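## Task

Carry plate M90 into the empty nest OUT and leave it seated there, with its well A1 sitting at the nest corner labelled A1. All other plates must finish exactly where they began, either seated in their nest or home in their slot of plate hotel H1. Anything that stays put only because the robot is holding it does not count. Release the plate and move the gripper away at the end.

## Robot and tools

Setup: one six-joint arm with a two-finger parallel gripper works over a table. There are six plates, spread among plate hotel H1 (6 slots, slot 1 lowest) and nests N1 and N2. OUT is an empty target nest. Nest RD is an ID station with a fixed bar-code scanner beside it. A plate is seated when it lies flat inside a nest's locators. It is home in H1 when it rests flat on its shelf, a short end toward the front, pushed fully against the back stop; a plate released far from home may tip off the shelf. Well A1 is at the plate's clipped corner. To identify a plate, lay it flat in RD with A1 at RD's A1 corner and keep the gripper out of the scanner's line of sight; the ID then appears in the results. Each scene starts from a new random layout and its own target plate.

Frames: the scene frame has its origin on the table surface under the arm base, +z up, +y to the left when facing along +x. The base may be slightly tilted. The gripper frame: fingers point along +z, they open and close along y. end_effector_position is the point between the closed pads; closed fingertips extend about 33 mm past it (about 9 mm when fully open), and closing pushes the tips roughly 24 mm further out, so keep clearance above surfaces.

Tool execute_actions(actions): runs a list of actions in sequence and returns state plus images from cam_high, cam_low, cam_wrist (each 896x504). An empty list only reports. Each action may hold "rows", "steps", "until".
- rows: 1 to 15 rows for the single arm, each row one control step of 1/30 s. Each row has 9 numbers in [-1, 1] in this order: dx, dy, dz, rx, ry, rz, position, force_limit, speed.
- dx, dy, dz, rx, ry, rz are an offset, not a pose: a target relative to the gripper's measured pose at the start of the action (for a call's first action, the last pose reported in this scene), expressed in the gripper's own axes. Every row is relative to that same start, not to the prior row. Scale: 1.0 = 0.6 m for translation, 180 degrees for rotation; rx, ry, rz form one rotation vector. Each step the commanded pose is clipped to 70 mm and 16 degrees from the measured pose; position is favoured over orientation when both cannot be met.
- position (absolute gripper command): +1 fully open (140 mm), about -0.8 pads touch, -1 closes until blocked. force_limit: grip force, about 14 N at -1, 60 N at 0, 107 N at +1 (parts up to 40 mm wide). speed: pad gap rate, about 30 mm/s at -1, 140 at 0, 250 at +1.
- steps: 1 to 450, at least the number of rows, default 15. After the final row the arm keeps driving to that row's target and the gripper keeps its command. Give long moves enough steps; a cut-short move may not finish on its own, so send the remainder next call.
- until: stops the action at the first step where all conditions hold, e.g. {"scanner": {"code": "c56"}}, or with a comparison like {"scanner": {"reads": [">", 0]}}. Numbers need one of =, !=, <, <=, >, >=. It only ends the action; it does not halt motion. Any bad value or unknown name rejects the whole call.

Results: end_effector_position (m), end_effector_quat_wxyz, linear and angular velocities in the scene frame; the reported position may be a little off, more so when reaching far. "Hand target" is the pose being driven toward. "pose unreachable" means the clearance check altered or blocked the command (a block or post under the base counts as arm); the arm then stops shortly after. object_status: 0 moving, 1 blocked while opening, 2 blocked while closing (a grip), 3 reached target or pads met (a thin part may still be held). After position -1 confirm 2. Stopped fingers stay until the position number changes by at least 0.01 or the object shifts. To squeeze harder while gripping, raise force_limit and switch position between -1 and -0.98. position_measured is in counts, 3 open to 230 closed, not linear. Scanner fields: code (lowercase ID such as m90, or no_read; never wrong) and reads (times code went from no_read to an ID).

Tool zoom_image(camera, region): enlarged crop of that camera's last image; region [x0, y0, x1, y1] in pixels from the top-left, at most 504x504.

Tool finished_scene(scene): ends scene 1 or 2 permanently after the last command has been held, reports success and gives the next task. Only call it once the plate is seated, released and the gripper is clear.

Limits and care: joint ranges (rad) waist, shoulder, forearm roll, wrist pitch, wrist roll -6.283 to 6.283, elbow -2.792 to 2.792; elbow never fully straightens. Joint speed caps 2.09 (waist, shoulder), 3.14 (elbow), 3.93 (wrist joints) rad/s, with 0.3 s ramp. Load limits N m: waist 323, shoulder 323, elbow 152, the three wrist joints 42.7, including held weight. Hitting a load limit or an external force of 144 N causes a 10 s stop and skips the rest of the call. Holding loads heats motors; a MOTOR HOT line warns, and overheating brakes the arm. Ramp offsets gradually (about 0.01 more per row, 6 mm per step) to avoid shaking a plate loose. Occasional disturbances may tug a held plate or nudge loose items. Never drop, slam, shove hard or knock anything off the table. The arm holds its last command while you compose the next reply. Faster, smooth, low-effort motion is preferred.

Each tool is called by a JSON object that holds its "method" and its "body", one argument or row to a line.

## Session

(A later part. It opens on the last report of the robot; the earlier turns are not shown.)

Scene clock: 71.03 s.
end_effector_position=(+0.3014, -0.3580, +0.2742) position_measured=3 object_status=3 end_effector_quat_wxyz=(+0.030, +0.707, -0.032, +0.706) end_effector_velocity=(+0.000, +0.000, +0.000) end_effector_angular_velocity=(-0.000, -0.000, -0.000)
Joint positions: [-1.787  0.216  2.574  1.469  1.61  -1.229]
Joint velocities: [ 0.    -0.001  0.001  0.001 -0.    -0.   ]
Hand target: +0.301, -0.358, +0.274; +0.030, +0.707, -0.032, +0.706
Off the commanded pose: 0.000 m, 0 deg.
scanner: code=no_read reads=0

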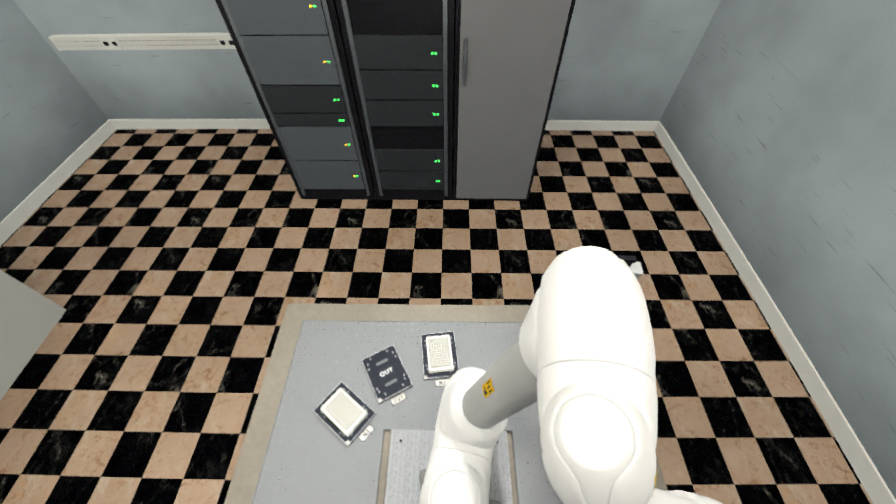

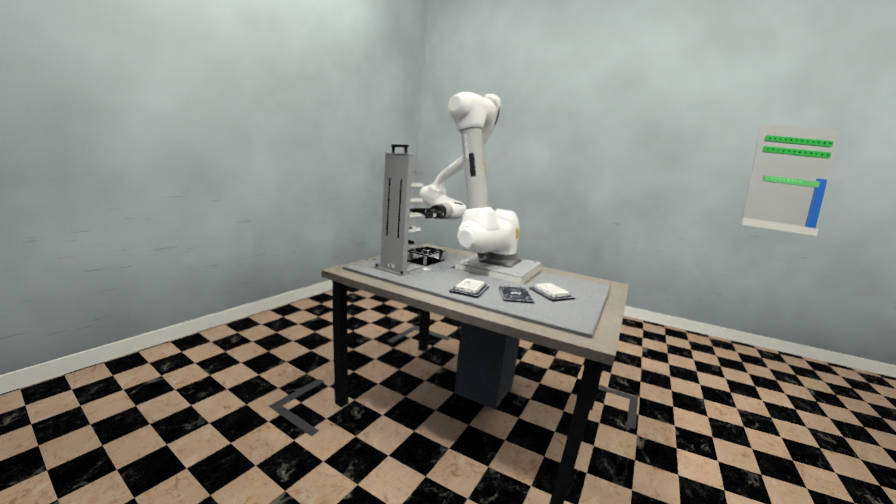

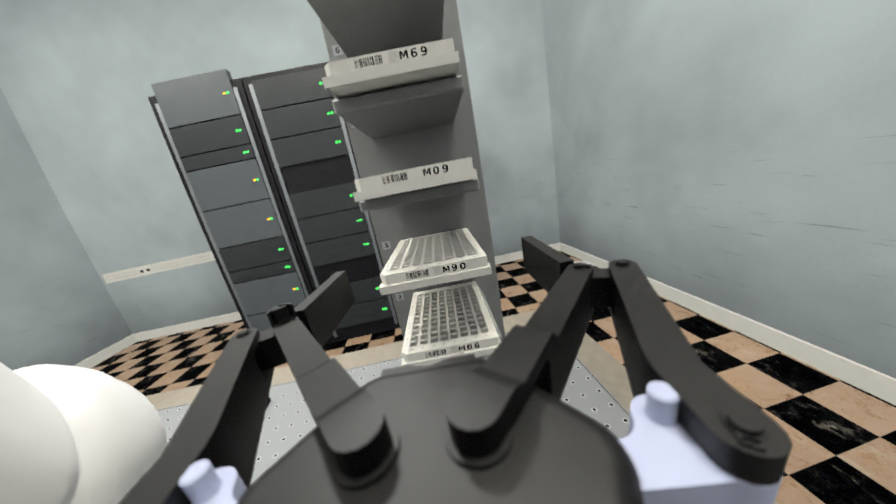

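{"method": "execute_actions", "body": {
  "actions": [
    {"rows":[[0.005,0,0,0,-0.015,0,1,0,0],[0.01,0,0,0,-0.03,0,1,0,0],[0.015,0,0,0,-0.05,0,1,0,0],[0.02,0,0,0,-0.07,0,1,0,0],[0.027,-0.003,0,0,-0.09,0,1,0,0],[0.027,-0.003,0.01,0,-0.111,0,1,0,0],[0.027,-0.003,0.02,0,-0.111,0,1,0,0],[0.027,-0.003,0.03,0,-0.111,0,1,0,0],[0.027,-0.003,0.04,0,-0.111,0,1,0,0],[0.027,-0.003,0.05,0,-0.111,0,1,0,0],[0.027,-0.003,0.06,0,-0.111,0,1,0,0],[0.027,-0.003,0.075,0,-0.111,0,0.5,0,0]],"steps":40}
  ]
}}

{"method": "zoom_image", "body": {
  "camera": "cam_wrist",
  "region": [300, 130, 580, 370]
}}

{"method": "zoom_image", "body": {
  "camera": "cam_low",
  "region": [395, 175, 475, 235]
}}

Scene clock: 87.67 s.
end_effector_position=(+0.3461, -0.3605, +0.2900) position_measured=66 object_status=3 end_effector_quat_wxyz=(+0.025, +0.818, -0.037, +0.573) end_effector_velocity=(+0.000, -0.000, +0.000) end_effector_angular_velocity=(-0.000, -0.001, -0.001)
Joint positions: [-1.589 -0.088  2.474  1.391  1.259 -0.78 ]
Joint velocities: [ 0.     0.    -0.     0.001 -0.    -0.   ]
Hand target: +0.346, -0.360, +0.290; +0.025, +0.818, -0.037, +0.573
Off the commanded pose: 0.000 m, 0 deg.
scanner: code=no_read reads=0

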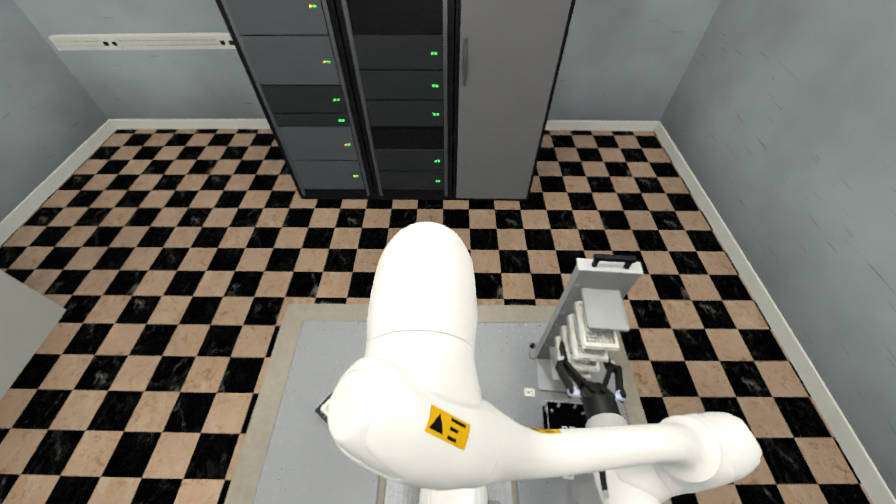

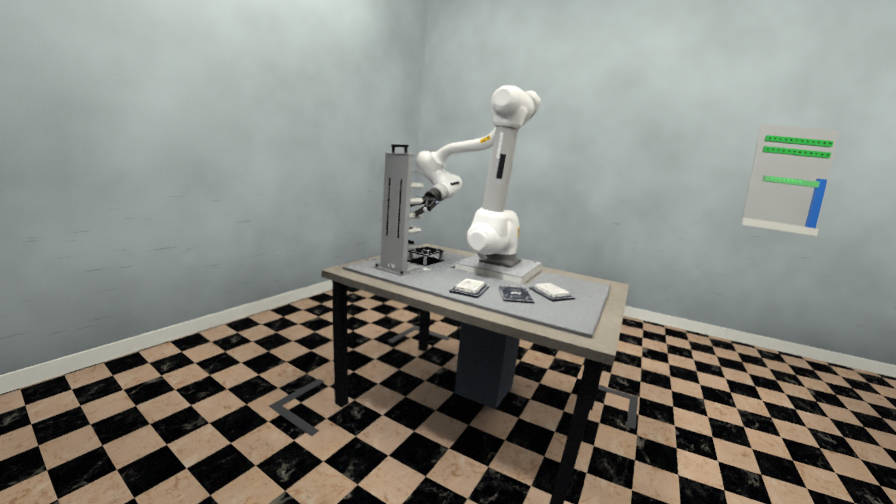

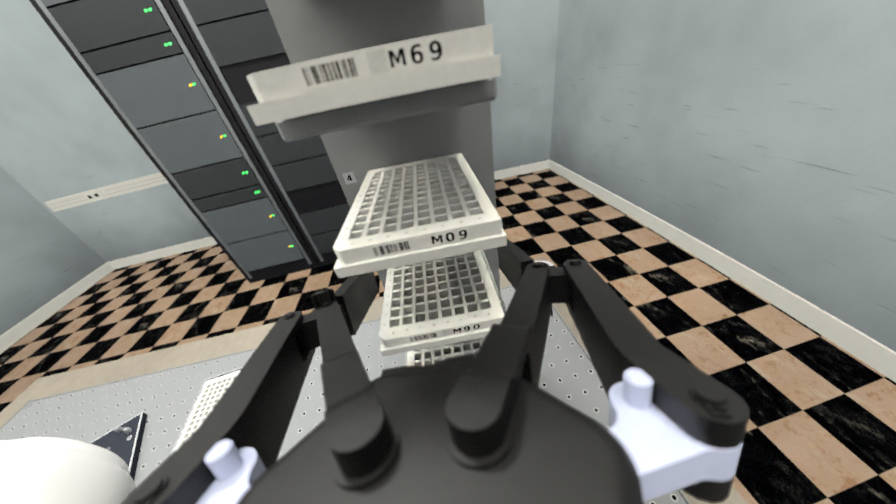

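Region (300, 130, 580, 370) of cam_wrist's 896x504 image, scaled by 1.800, with more detail than that image has; it fills the top 432 rows of this view, and the rest is white.

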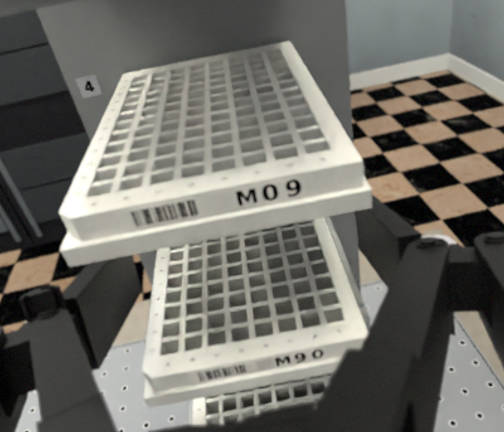

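Region (395, 175, 475, 235) of cam_low's 896x504 image, scaled by 6.300, with more detail than that image has; it fills the top 378 rows of this view, and the rest is white.

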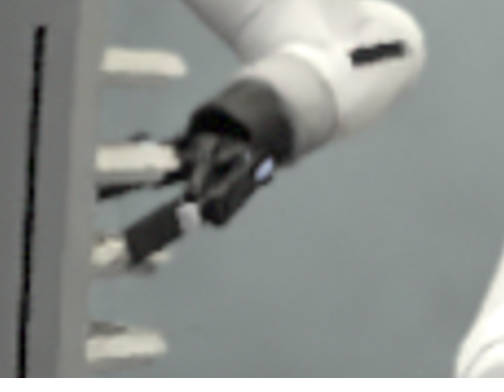

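{"method": "execute_actions", "body": {
  "actions": [
    {"rows":[[0,0,0,0,0,0,-1,-0.3,-1]],"steps":35}
  ]
}}

{"method": "zoom_image", "body": {
  "camera": "cam_wrist",
  "region": [330, 220, 560, 370]
}}

{"method": "zoom_image", "body": {
  "camera": "cam_high",
  "region": [540, 320, 640, 410]
}}

Scene clock: 91.57 s.
end_effector_position=(+0.3461, -0.3605, +0.2901) position_measured=106 object_status=2 end_effector_quat_wxyz=(+0.025, +0.818, -0.037, +0.573) end_effector_velocity=(-0.000, -0.000, -0.001) end_effector_angular_velocity=(+0.003, -0.001, -0.001)
Joint positions: [-1.589 -0.088  2.474  1.391  1.259 -0.78 ]
Joint velocities: [-0.     0.001  0.001  0.001  0.     0.001]
Hand target: +0.346, -0.360, +0.290; +0.025, +0.818, -0.037, +0.573
Off the commanded pose: 0.000 m, 0 deg.
scanner: code=no_read reads=0

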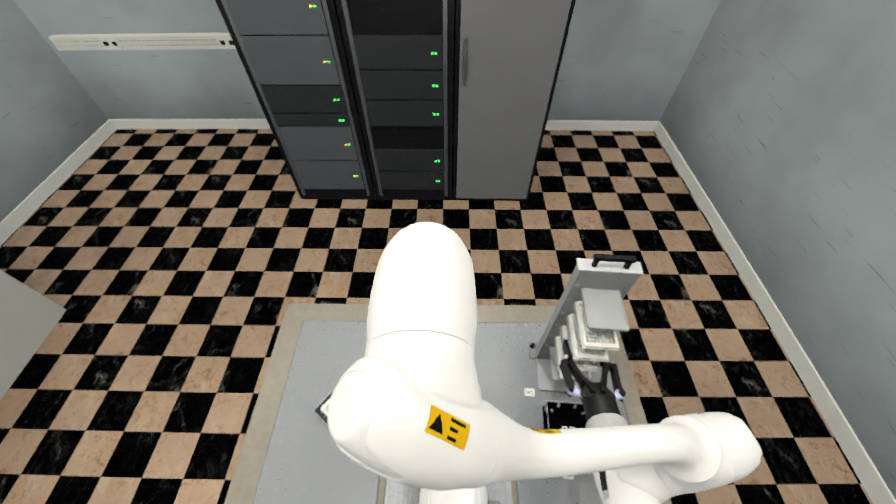

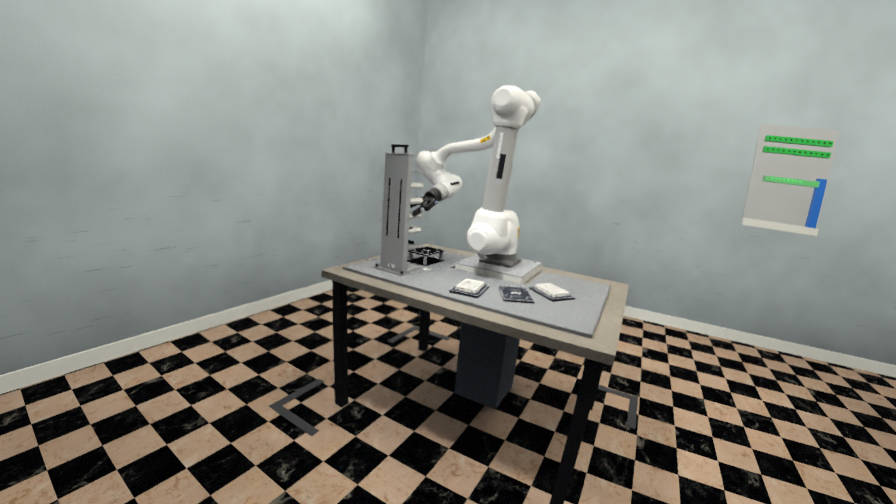

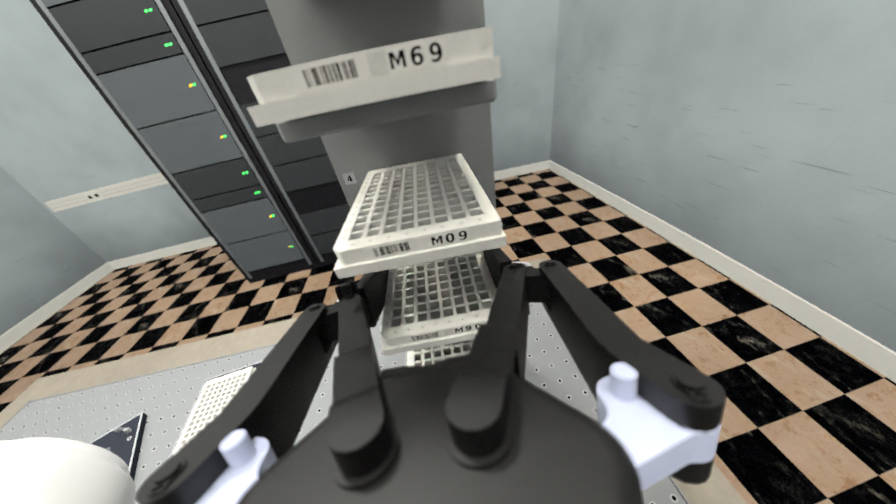

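Region (330, 220, 560, 370) of cam_wrist's 896x504 image, scaled by 2.191, with more detail than that image has; it fills the top 329 rows of this view, and the rest is white.

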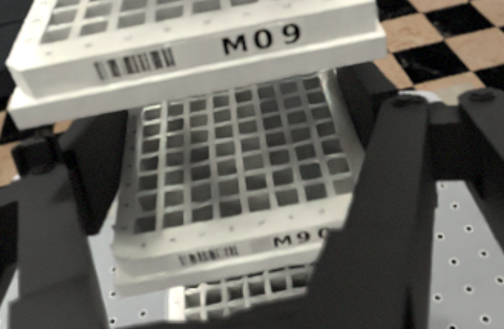

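Region (540, 320, 640, 410) of cam_high's 896x504 image, scaled by 5.040, with more detail than that image has; it fills the top 454 rows of this view, and the rest is white.

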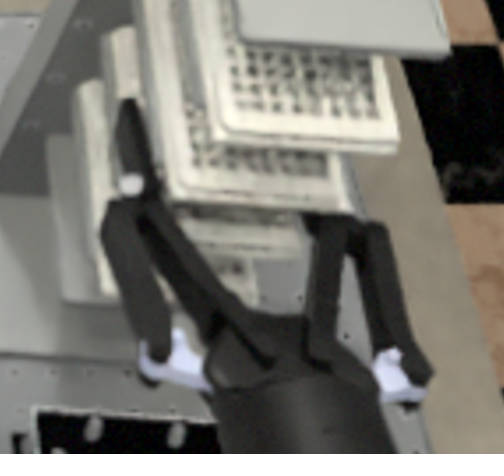

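{"method": "execute_actions", "body": {
  "actions": [
    {"rows":[[0,0,0,0,0,0,-0.98,0.3,-1]],"steps":10},
    {"rows":[[0.002,0,-0.001,0,0,0,-0.98,0.3,-1],[0.004,0,-0.0015,0,0,0,-0.98,0.3,-1],[0.006,0,-0.002,0,0,0,-0.98,0.3,-1],[0.008,0,-0.003,0,0,0,-0.98,0.3,-1]],"steps":12},
    {"rows":[[-0.001,0,-0.003,0,0,0,-0.98,0.3,-1],[-0.003,0,-0.008,0,0,0,-0.98,0.3,-1],[-0.0055,0,-0.015,0,0,0,-0.98,0.3,-1],[-0.008,0,-0.022,0,0,0,-0.98,0.3,-1],[-0.011,0,-0.03,0,0,0,-0.98,0.3,-1],[-0.014,0,-0.038,0,0,0,-0.98,0.3,-1],[-0.017,0,-0.047,0,0,0,-0.98,0.3,-1]],"steps":20}
  ]
}}

Scene clock: 98.80 s.
end_effector_position=(+0.3163, -0.3576, +0.2951) position_measured=110 object_status=2 end_effector_quat_wxyz=(+0.024, +0.819, -0.037, +0.573) end_effector_velocity=(-0.000, -0.000, -0.000) end_effector_angular_velocity=(+0.001, -0.001, -0.001)
Joint positions: [-1.681 -0.106  2.476  1.324  1.324 -0.778]
Joint velocities: [-0.     0.001  0.     0.001  0.    -0.001]
Hand target: +0.316, -0.358, +0.295; +0.024, +0.819, -0.037, +0.573
Off the commanded pose: 0.000 m, 0 deg.
scanner: code=no_read reads=0

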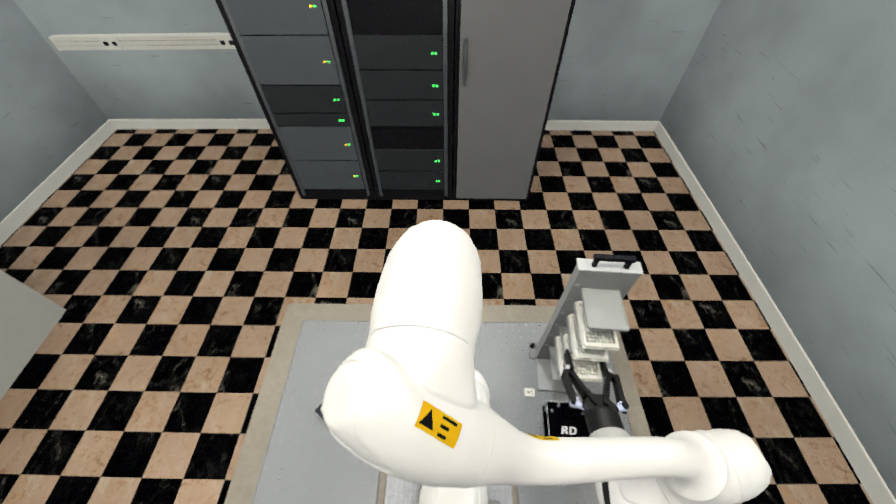

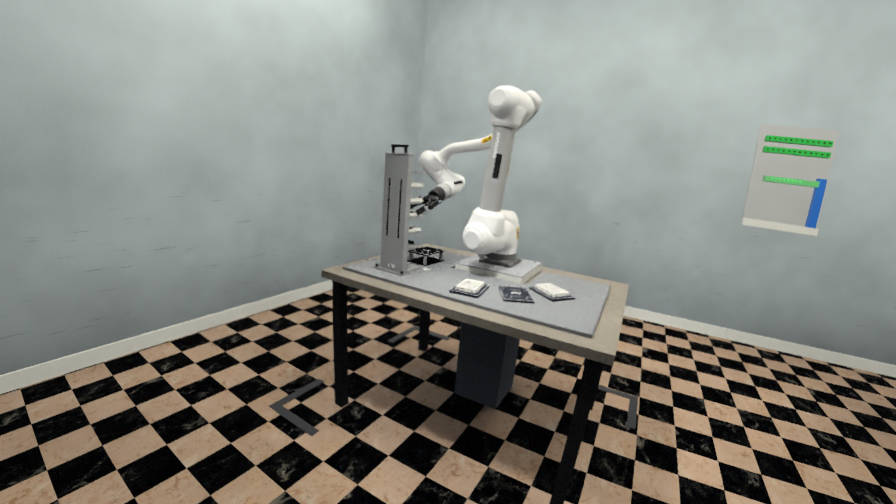

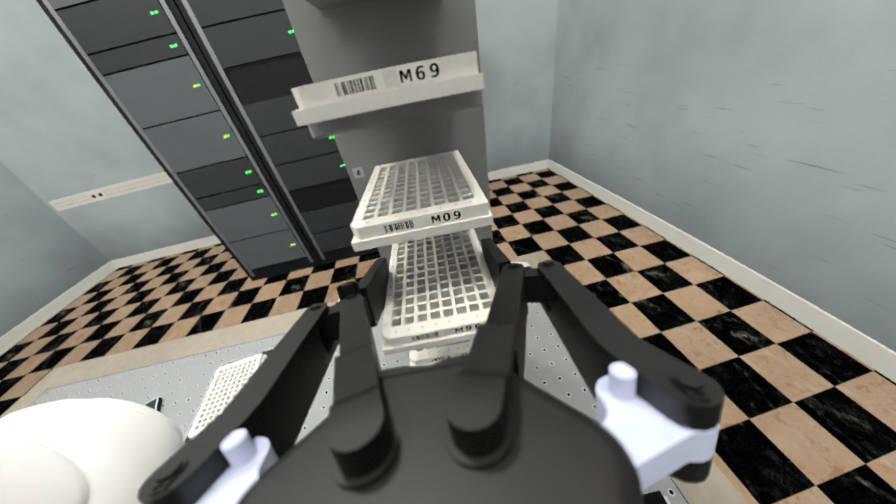

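{"method": "execute_actions", "body": {
  "actions": [
    {"rows":[[-0.002,0,-0.005,0,0,0,-0.98,0.3,-1],[-0.0055,0,-0.015,0,0,0,-0.98,0.3,-1],[-0.011,0,-0.03,0,0,0,-0.98,0.3,-1],[-0.018,0,-0.05,0,0,0,-0.98,0.3,-1],[-0.0255,0,-0.07,0,0,0,-0.98,0.3,-1],[-0.033,0,-0.09,0,0,0,-0.98,0.3,-1],[-0.04,0,-0.11,0,0,0,-0.98,0.3,-1],[-0.047,0,-0.13,0,0,0,-0.98,0.3,-1],[-0.0545,0,-0.15,0,0,0,-0.98,0.3,-1],[-0.062,0,-0.17,0,0,0,-0.98,0.3,-1],[-0.069,0,-0.19,0,0,0,-0.98,0.3,-1],[-0.075,0,-0.206,0,0,0,-0.98,0.3,-1],[-0.08,0,-0.22,0,0,0,-0.98,0.3,-1],[-0.0837,0,-0.23,0,0,0,-0.98,0.3,-1],[-0.0855,0,-0.235,0,0,0,-0.98,0.3,-1]],"steps":30},
    {"rows":[[-0.005,0,0.002,0,0,0,-0.98,0.3,-1],[-0.015,0,0.0055,0,0,0,-0.98,0.3,-1],[-0.03,0,0.011,0,0,0,-0.98,0.3,-1],[-0.047,0,0.017,0,0,0,-0.98,0.3,-1],[-0.064,0,0.023,0,0,0,-0.98,0.3,-1],[-0.081,0,0.0295,0,0,0,-0.98,0.3,-1],[-0.098,0,0.0357,0,0,0,-0.98,0.3,-1],[-0.115,0,0.042,0,0,0,-0.98,0.3,-1],[-0.132,0,0.048,0,0,0,-0.98,0.3,-1],[-0.149,0,0.054,0,0,0,-0.98,0.3,-1],[-0.166,0,0.06,0,0,0,-0.98,0.3,-1],[-0.18,0,0.0655,0,0,0,-0.98,0.3,-1],[-0.192,0,0.07,0,0,0,-0.98,0.3,-1],[-0.2,0,0.073,0,0,0,-0.98,0.3,-1],[-0.2036,0,0.074,0,0,0,-0.98,0.3,-1]],"steps":30}
  ]
}}

{"method": "zoom_image", "body": {
  "camera": "cam_low",
  "region": [395, 210, 475, 270]
}}

Scene clock: 109.40 s.
end_effector_position=(+0.1672, -0.3438, +0.1655) position_measured=110 object_status=2 end_effector_quat_wxyz=(+0.024, +0.818, -0.037, +0.573) end_effector_velocity=(+0.000, +0.000, +0.000) end_effector_angular_velocity=(+0.000, +0.000, +0.000)
Joint positions: [-2.12   0.222  2.54   1.042  1.403 -1.233]
Joint velocities: [ 0.001 -0.001  0.     0.    -0.     0.001]
Hand target: +0.167, -0.344, +0.165; +0.024, +0.818, -0.037, +0.573
Off the commanded pose: 0.000 m, 0 deg.
scanner: code=no_read reads=0

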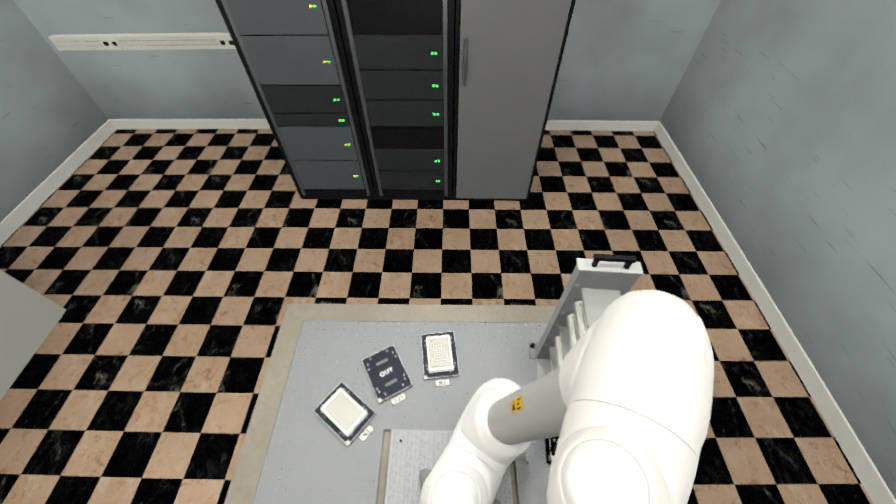

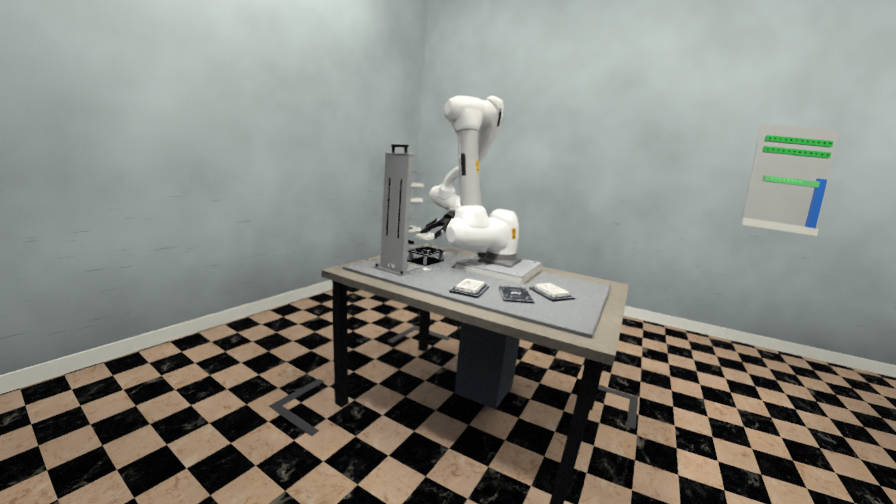

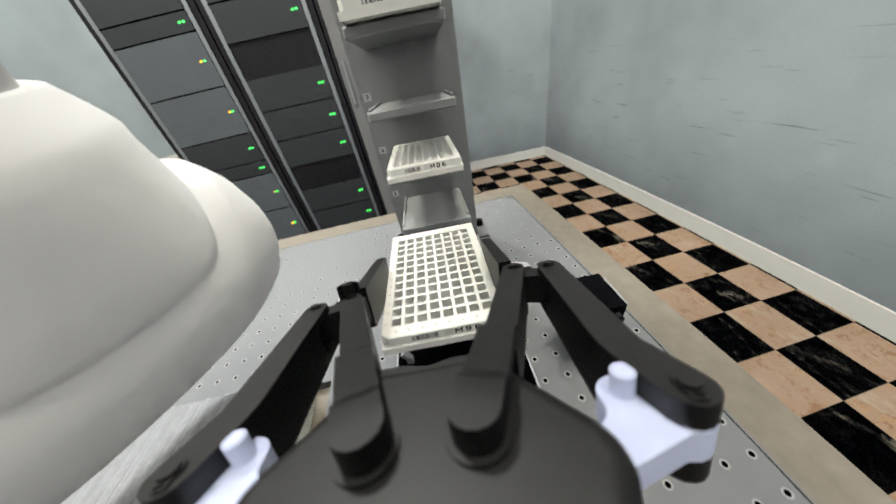

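Region (395, 210, 475, 270) of cam_low's 896x504 image, scaled by 6.300, with more detail than that image has; it fills the top 378 rows of this view, and the rest is white.

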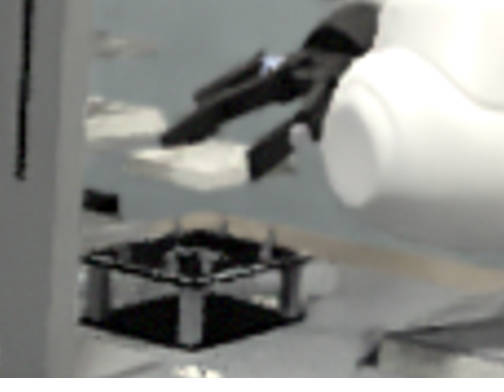

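{"method": "execute_actions", "body": {
  "actions": [
    {"rows":[[-0.005,0,0.002,0,0,0,-0.98,0.3,-1],[-0.013,0,0.0047,0,0,0,-0.98,0.3,-1],[-0.022,0,0.008,0,0,0,-0.98,0.3,-1],[-0.031,0,0.0113,0,0,0,-0.98,0.3,-1],[-0.04,0,0.0146,0,0,0,-0.98,0.3,-1],[-0.049,0,0.0178,0,0,0,-0.98,0.3,-1],[-0.057,0,0.0207,0,0,0,-0.98,0.3,-1],[-0.0626,0,0.0228,0,0,0,-0.98,0.3,-1]],"steps":22}
  ]
}}

{"method": "zoom_image", "body": {
  "camera": "cam_low",
  "region": [395, 210, 475, 270]
}}

{"method": "zoom_image", "body": {
  "camera": "cam_wrist",
  "region": [320, 190, 600, 400]
}}

Scene clock: 116.80 s.
end_effector_position=(+0.1673, -0.3437, +0.1256) position_measured=110 object_status=2 end_effector_quat_wxyz=(+0.024, +0.818, -0.037, +0.573) end_effector_velocity=(-0.000, -0.000, -0.000) end_effector_angular_velocity=(-0.001, +0.001, +0.001)
Joint positions: [-2.12   0.331  2.553  1.064  1.342 -1.341]
Joint velocities: [ 0.    -0.    -0.001 -0.001 -0.    -0.   ]
Hand target: +0.167, -0.344, +0.126; +0.024, +0.818, -0.037, +0.573
Off the commanded pose: 0.000 m, 0 deg.
scanner: code=no_read reads=0

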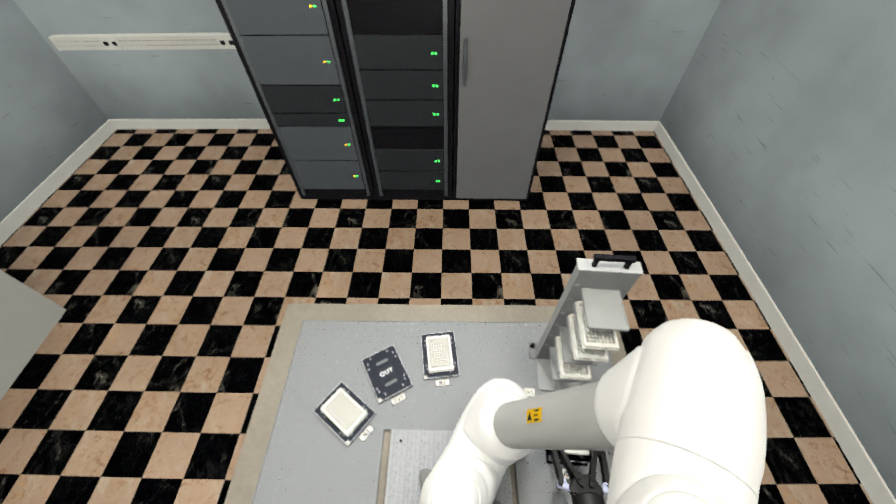

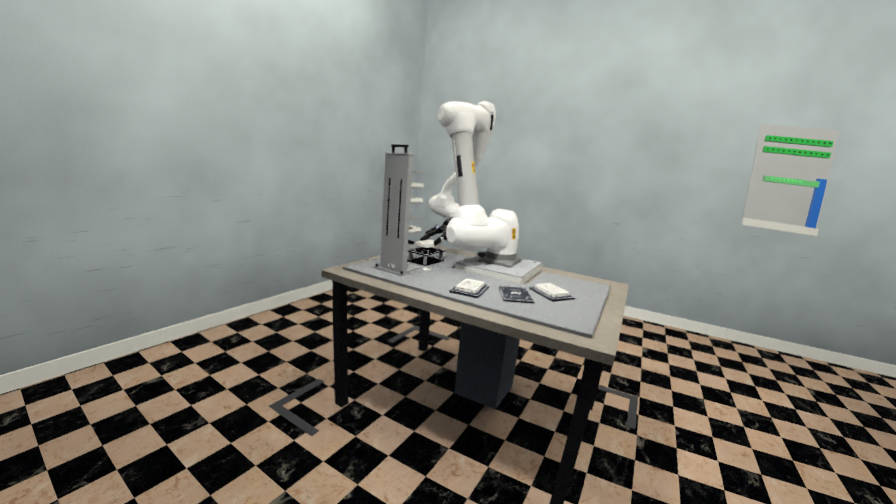

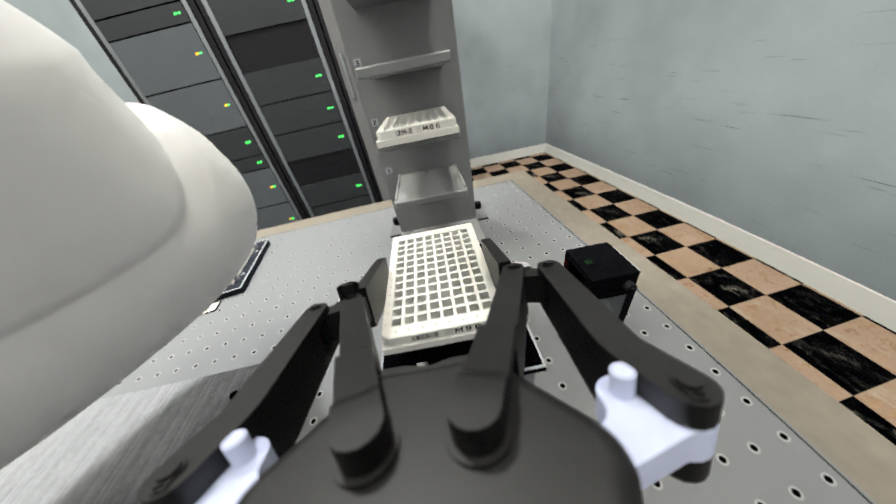

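Region (395, 210, 475, 270) of cam_low's 896x504 image, scaled by 6.300, with more detail than that image has; it fills the top 378 rows of this view, and the rest is white.

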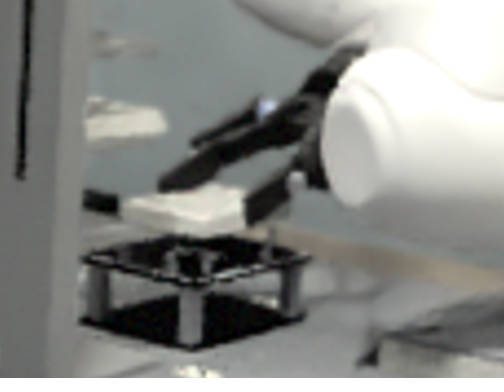

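Region (320, 190, 600, 400) of cam_wrist's 896x504 image, scaled by 1.800, with more detail than that image has; it fills the top 378 rows of this view, and the rest is white.

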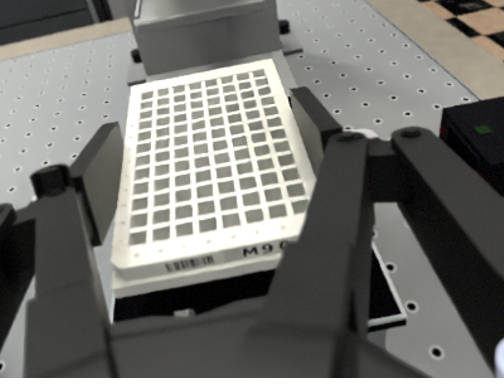

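{"method": "execute_actions", "body": {
  "actions": [
    {"rows":[[-0.002,0,-0.005,0,0,0,-0.98,0.3,-1],[-0.0055,0,-0.015,0,0,0,-0.98,0.3,-1],[-0.011,0,-0.03,0,0,0,-0.98,0.3,-1],[-0.0164,0,-0.045,0,0,0,-0.98,0.3,-1],[-0.022,0,-0.06,0,0,0,-0.98,0.3,-1],[-0.0273,0,-0.075,0,0,0,-0.98,0.3,-1],[-0.0328,0,-0.09,0,0,0,-0.98,0.3,-1],[-0.038,0,-0.105,0,0,0,-0.98,0.3,-1],[-0.0425,0,-0.117,0,0,0,-0.98,0.3,-1],[-0.0456,0,-0.1253,0,0,0,-0.98,0.3,-1]],"steps":25}
  ]
}}

{"method": "zoom_image", "body": {
  "camera": "cam_wrist",
  "region": [340, 170, 560, 330]
}}

{"method": "zoom_image", "body": {
  "camera": "cam_high",
  "region": [520, 390, 640, 504]
}}

Scene clock: 122.33 s.
end_effector_position=(+0.0877, -0.3366, +0.1256) position_measured=110 object_status=2 end_effector_quat_wxyz=(+0.024, +0.818, -0.037, +0.573) end_effector_velocity=(-0.000, -0.000, -0.000) end_effector_angular_velocity=(-0.001, +0.000, -0.000)
Joint positions: [-2.31   0.358  2.491  0.88   1.404 -1.341]
Joint velocities: [-0.     0.    -0.     0.    -0.    -0.001]
Hand target: +0.088, -0.337, +0.126; +0.024, +0.818, -0.037, +0.573
Off the commanded pose: 0.000 m, 0 deg.
scanner: code=no_read reads=0

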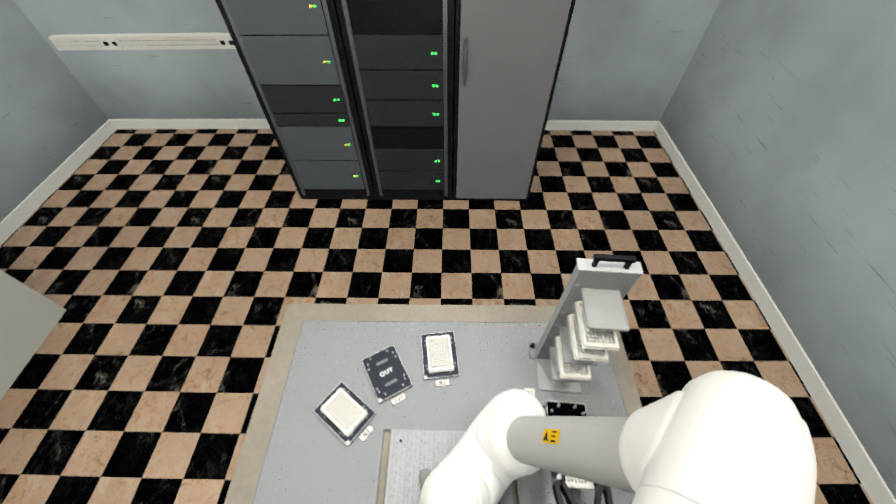

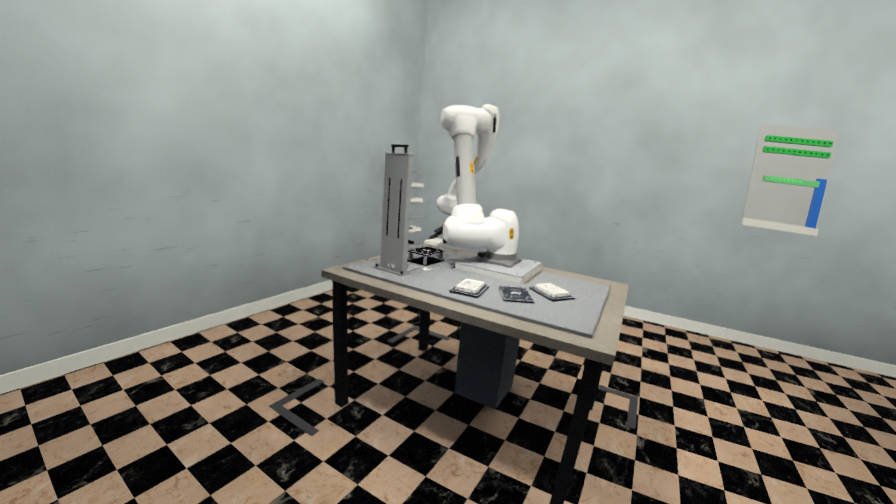

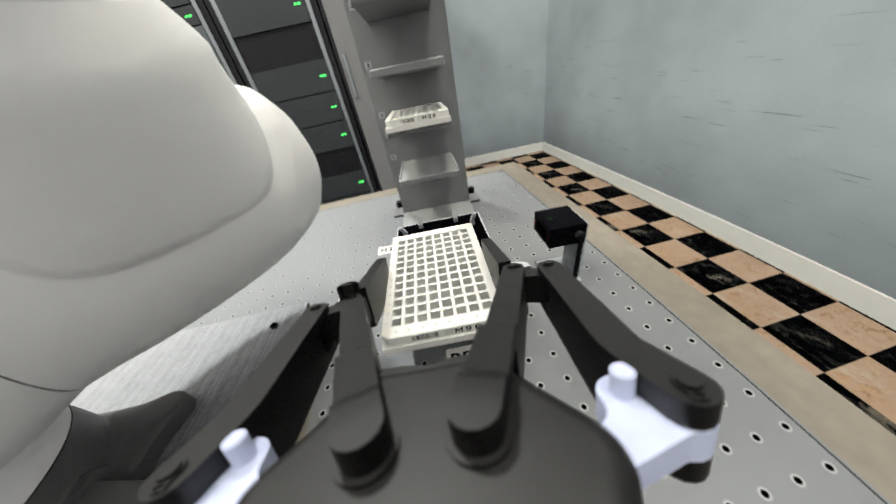

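Region (340, 170, 560, 330) of cam_wrist's 896x504 image, scaled by 2.291, with more detail than that image has; it fills the top 367 rows of this view, and the rest is white.

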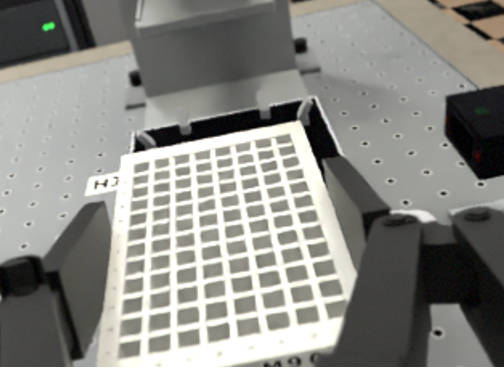

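Region (520, 390, 640, 504) of cam_high's 896x504 image, scaled by 4.200, with more detail than that image has; it fills the top 479 rows of this view, and the rest is white.

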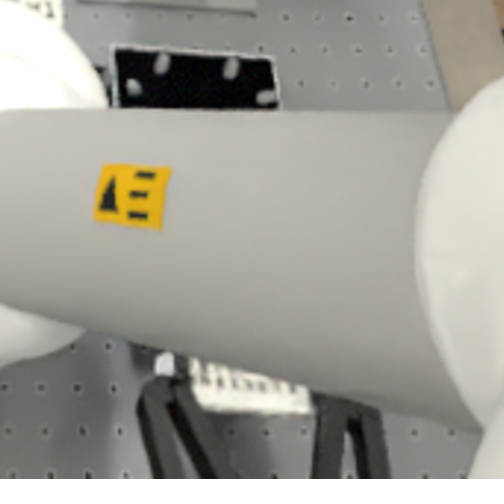

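{"method": "execute_actions", "body": {
  "actions": [
    {"rows":[[0.002,0,0.005,0,0,0,-0.98,0.3,-1],[0.0055,0.001,0.015,0.001,0,0,-0.98,0.3,-1],[0.011,0.002,0.03,0.002,0,-0.001,-0.98,0.3,-1],[0.0164,0.004,0.045,0.004,0,-0.001,-0.98,0.3,-1],[0.022,0.005,0.06,0.005,0,-0.002,-0.98,0.3,-1],[0.0273,0.007,0.075,0.006,0,-0.002,-0.98,0.3,-1],[0.0328,0.008,0.09,0.008,0,-0.003,-0.98,0.3,-1],[0.038,0.01,0.105,0.009,0,-0.003,-0.98,0.3,-1],[0.043,0.011,0.118,0.01,0,-0.0038,-0.98,0.3,-1],[0.0467,0.012,0.1284,0.0104,0,-0.0038,-0.98,0.3,-1]],"steps":25},
    {"rows":[[-0.003,0,0.001,0,0,0,-0.98,0.3,-1],[-0.006,0,0.002,0,0,0,-0.98,0.3,-1],[-0.009,0,0.0033,0,0,0,-0.98,0.3,-1],[-0.012,0,0.0044,0,0,0,-0.98,0.3,-1],[-0.015,0,0.0055,0,0,0,-0.98,0.3,-1],[-0.0188,0,0.0068,0,0,0,-0.98,0.3,-1]],"steps":18}
  ]
}}

{"method": "zoom_image", "body": {
  "camera": "cam_low",
  "region": [400, 225, 460, 270]
}}

{"method": "zoom_image", "body": {
  "camera": "cam_wrist",
  "region": [320, 190, 600, 400]
}}

Scene clock: 137.77 s.
end_effector_position=(+0.1686, -0.3510, +0.1136) position_measured=110 object_status=2 end_effector_quat_wxyz=(+0.014, +0.819, -0.023, +0.573) end_effector_velocity=(-0.000, -0.001, -0.000) end_effector_angular_velocity=(-0.000, +0.000, +0.000)
Joint positions: [-2.093  0.376  2.526  1.06   1.335 -1.357]
Joint velocities: [ 0.001  0.001 -0.001  0.    -0.     0.   ]
Hand target: +0.169, -0.351, +0.114; +0.014, +0.819, -0.023, +0.573
Off the commanded pose: 0.000 m, 0 deg.
scanner: code=no_read reads=0

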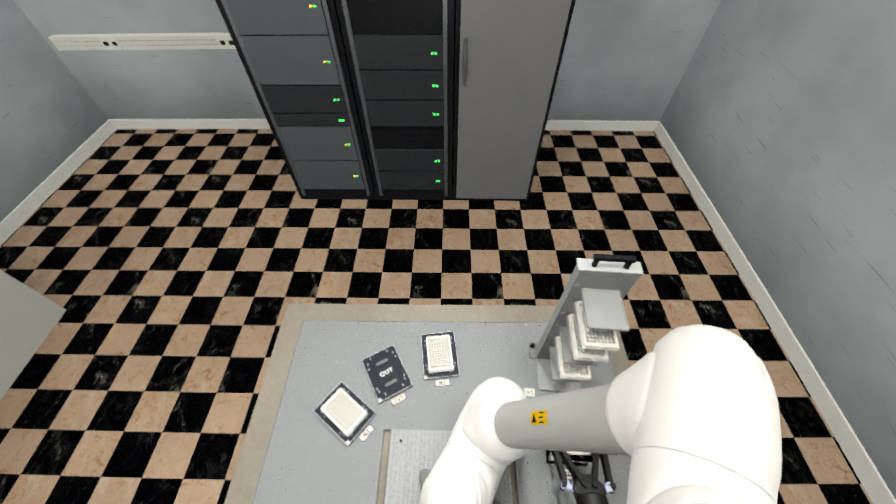

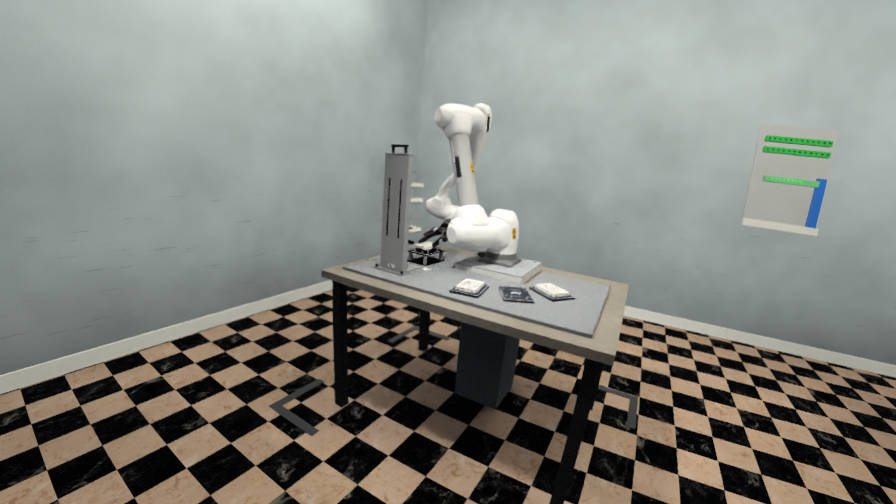

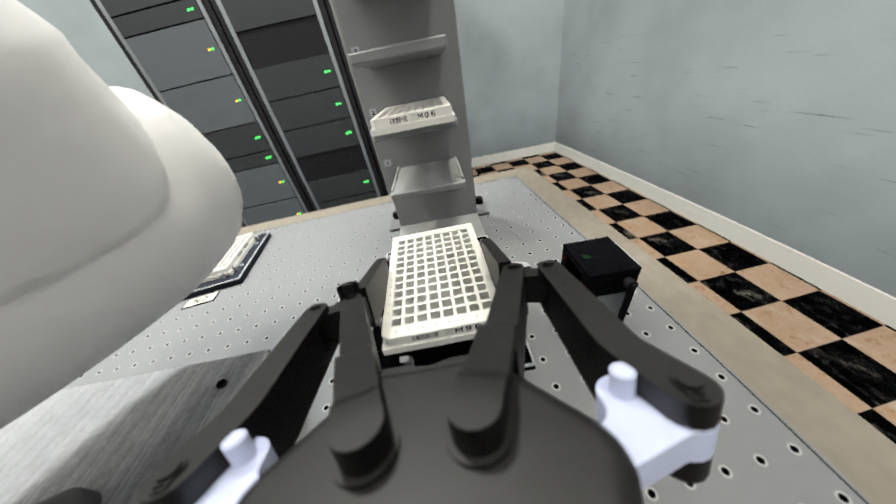

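Region (400, 225, 460, 270) of cam_low's 896x504 image, scaled by 8.400, with more detail than that image has; it fills the top 378 rows of this view, and the rest is white.

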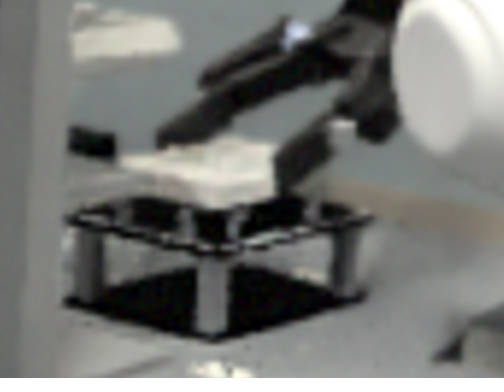

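Region (320, 190, 600, 400) of cam_wrist's 896x504 image, scaled by 1.800, with more detail than that image has; it fills the top 378 rows of this view, and the rest is white.

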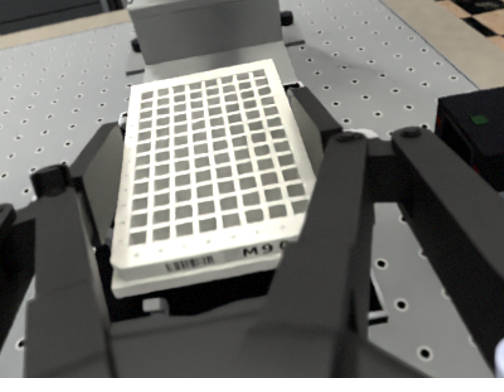

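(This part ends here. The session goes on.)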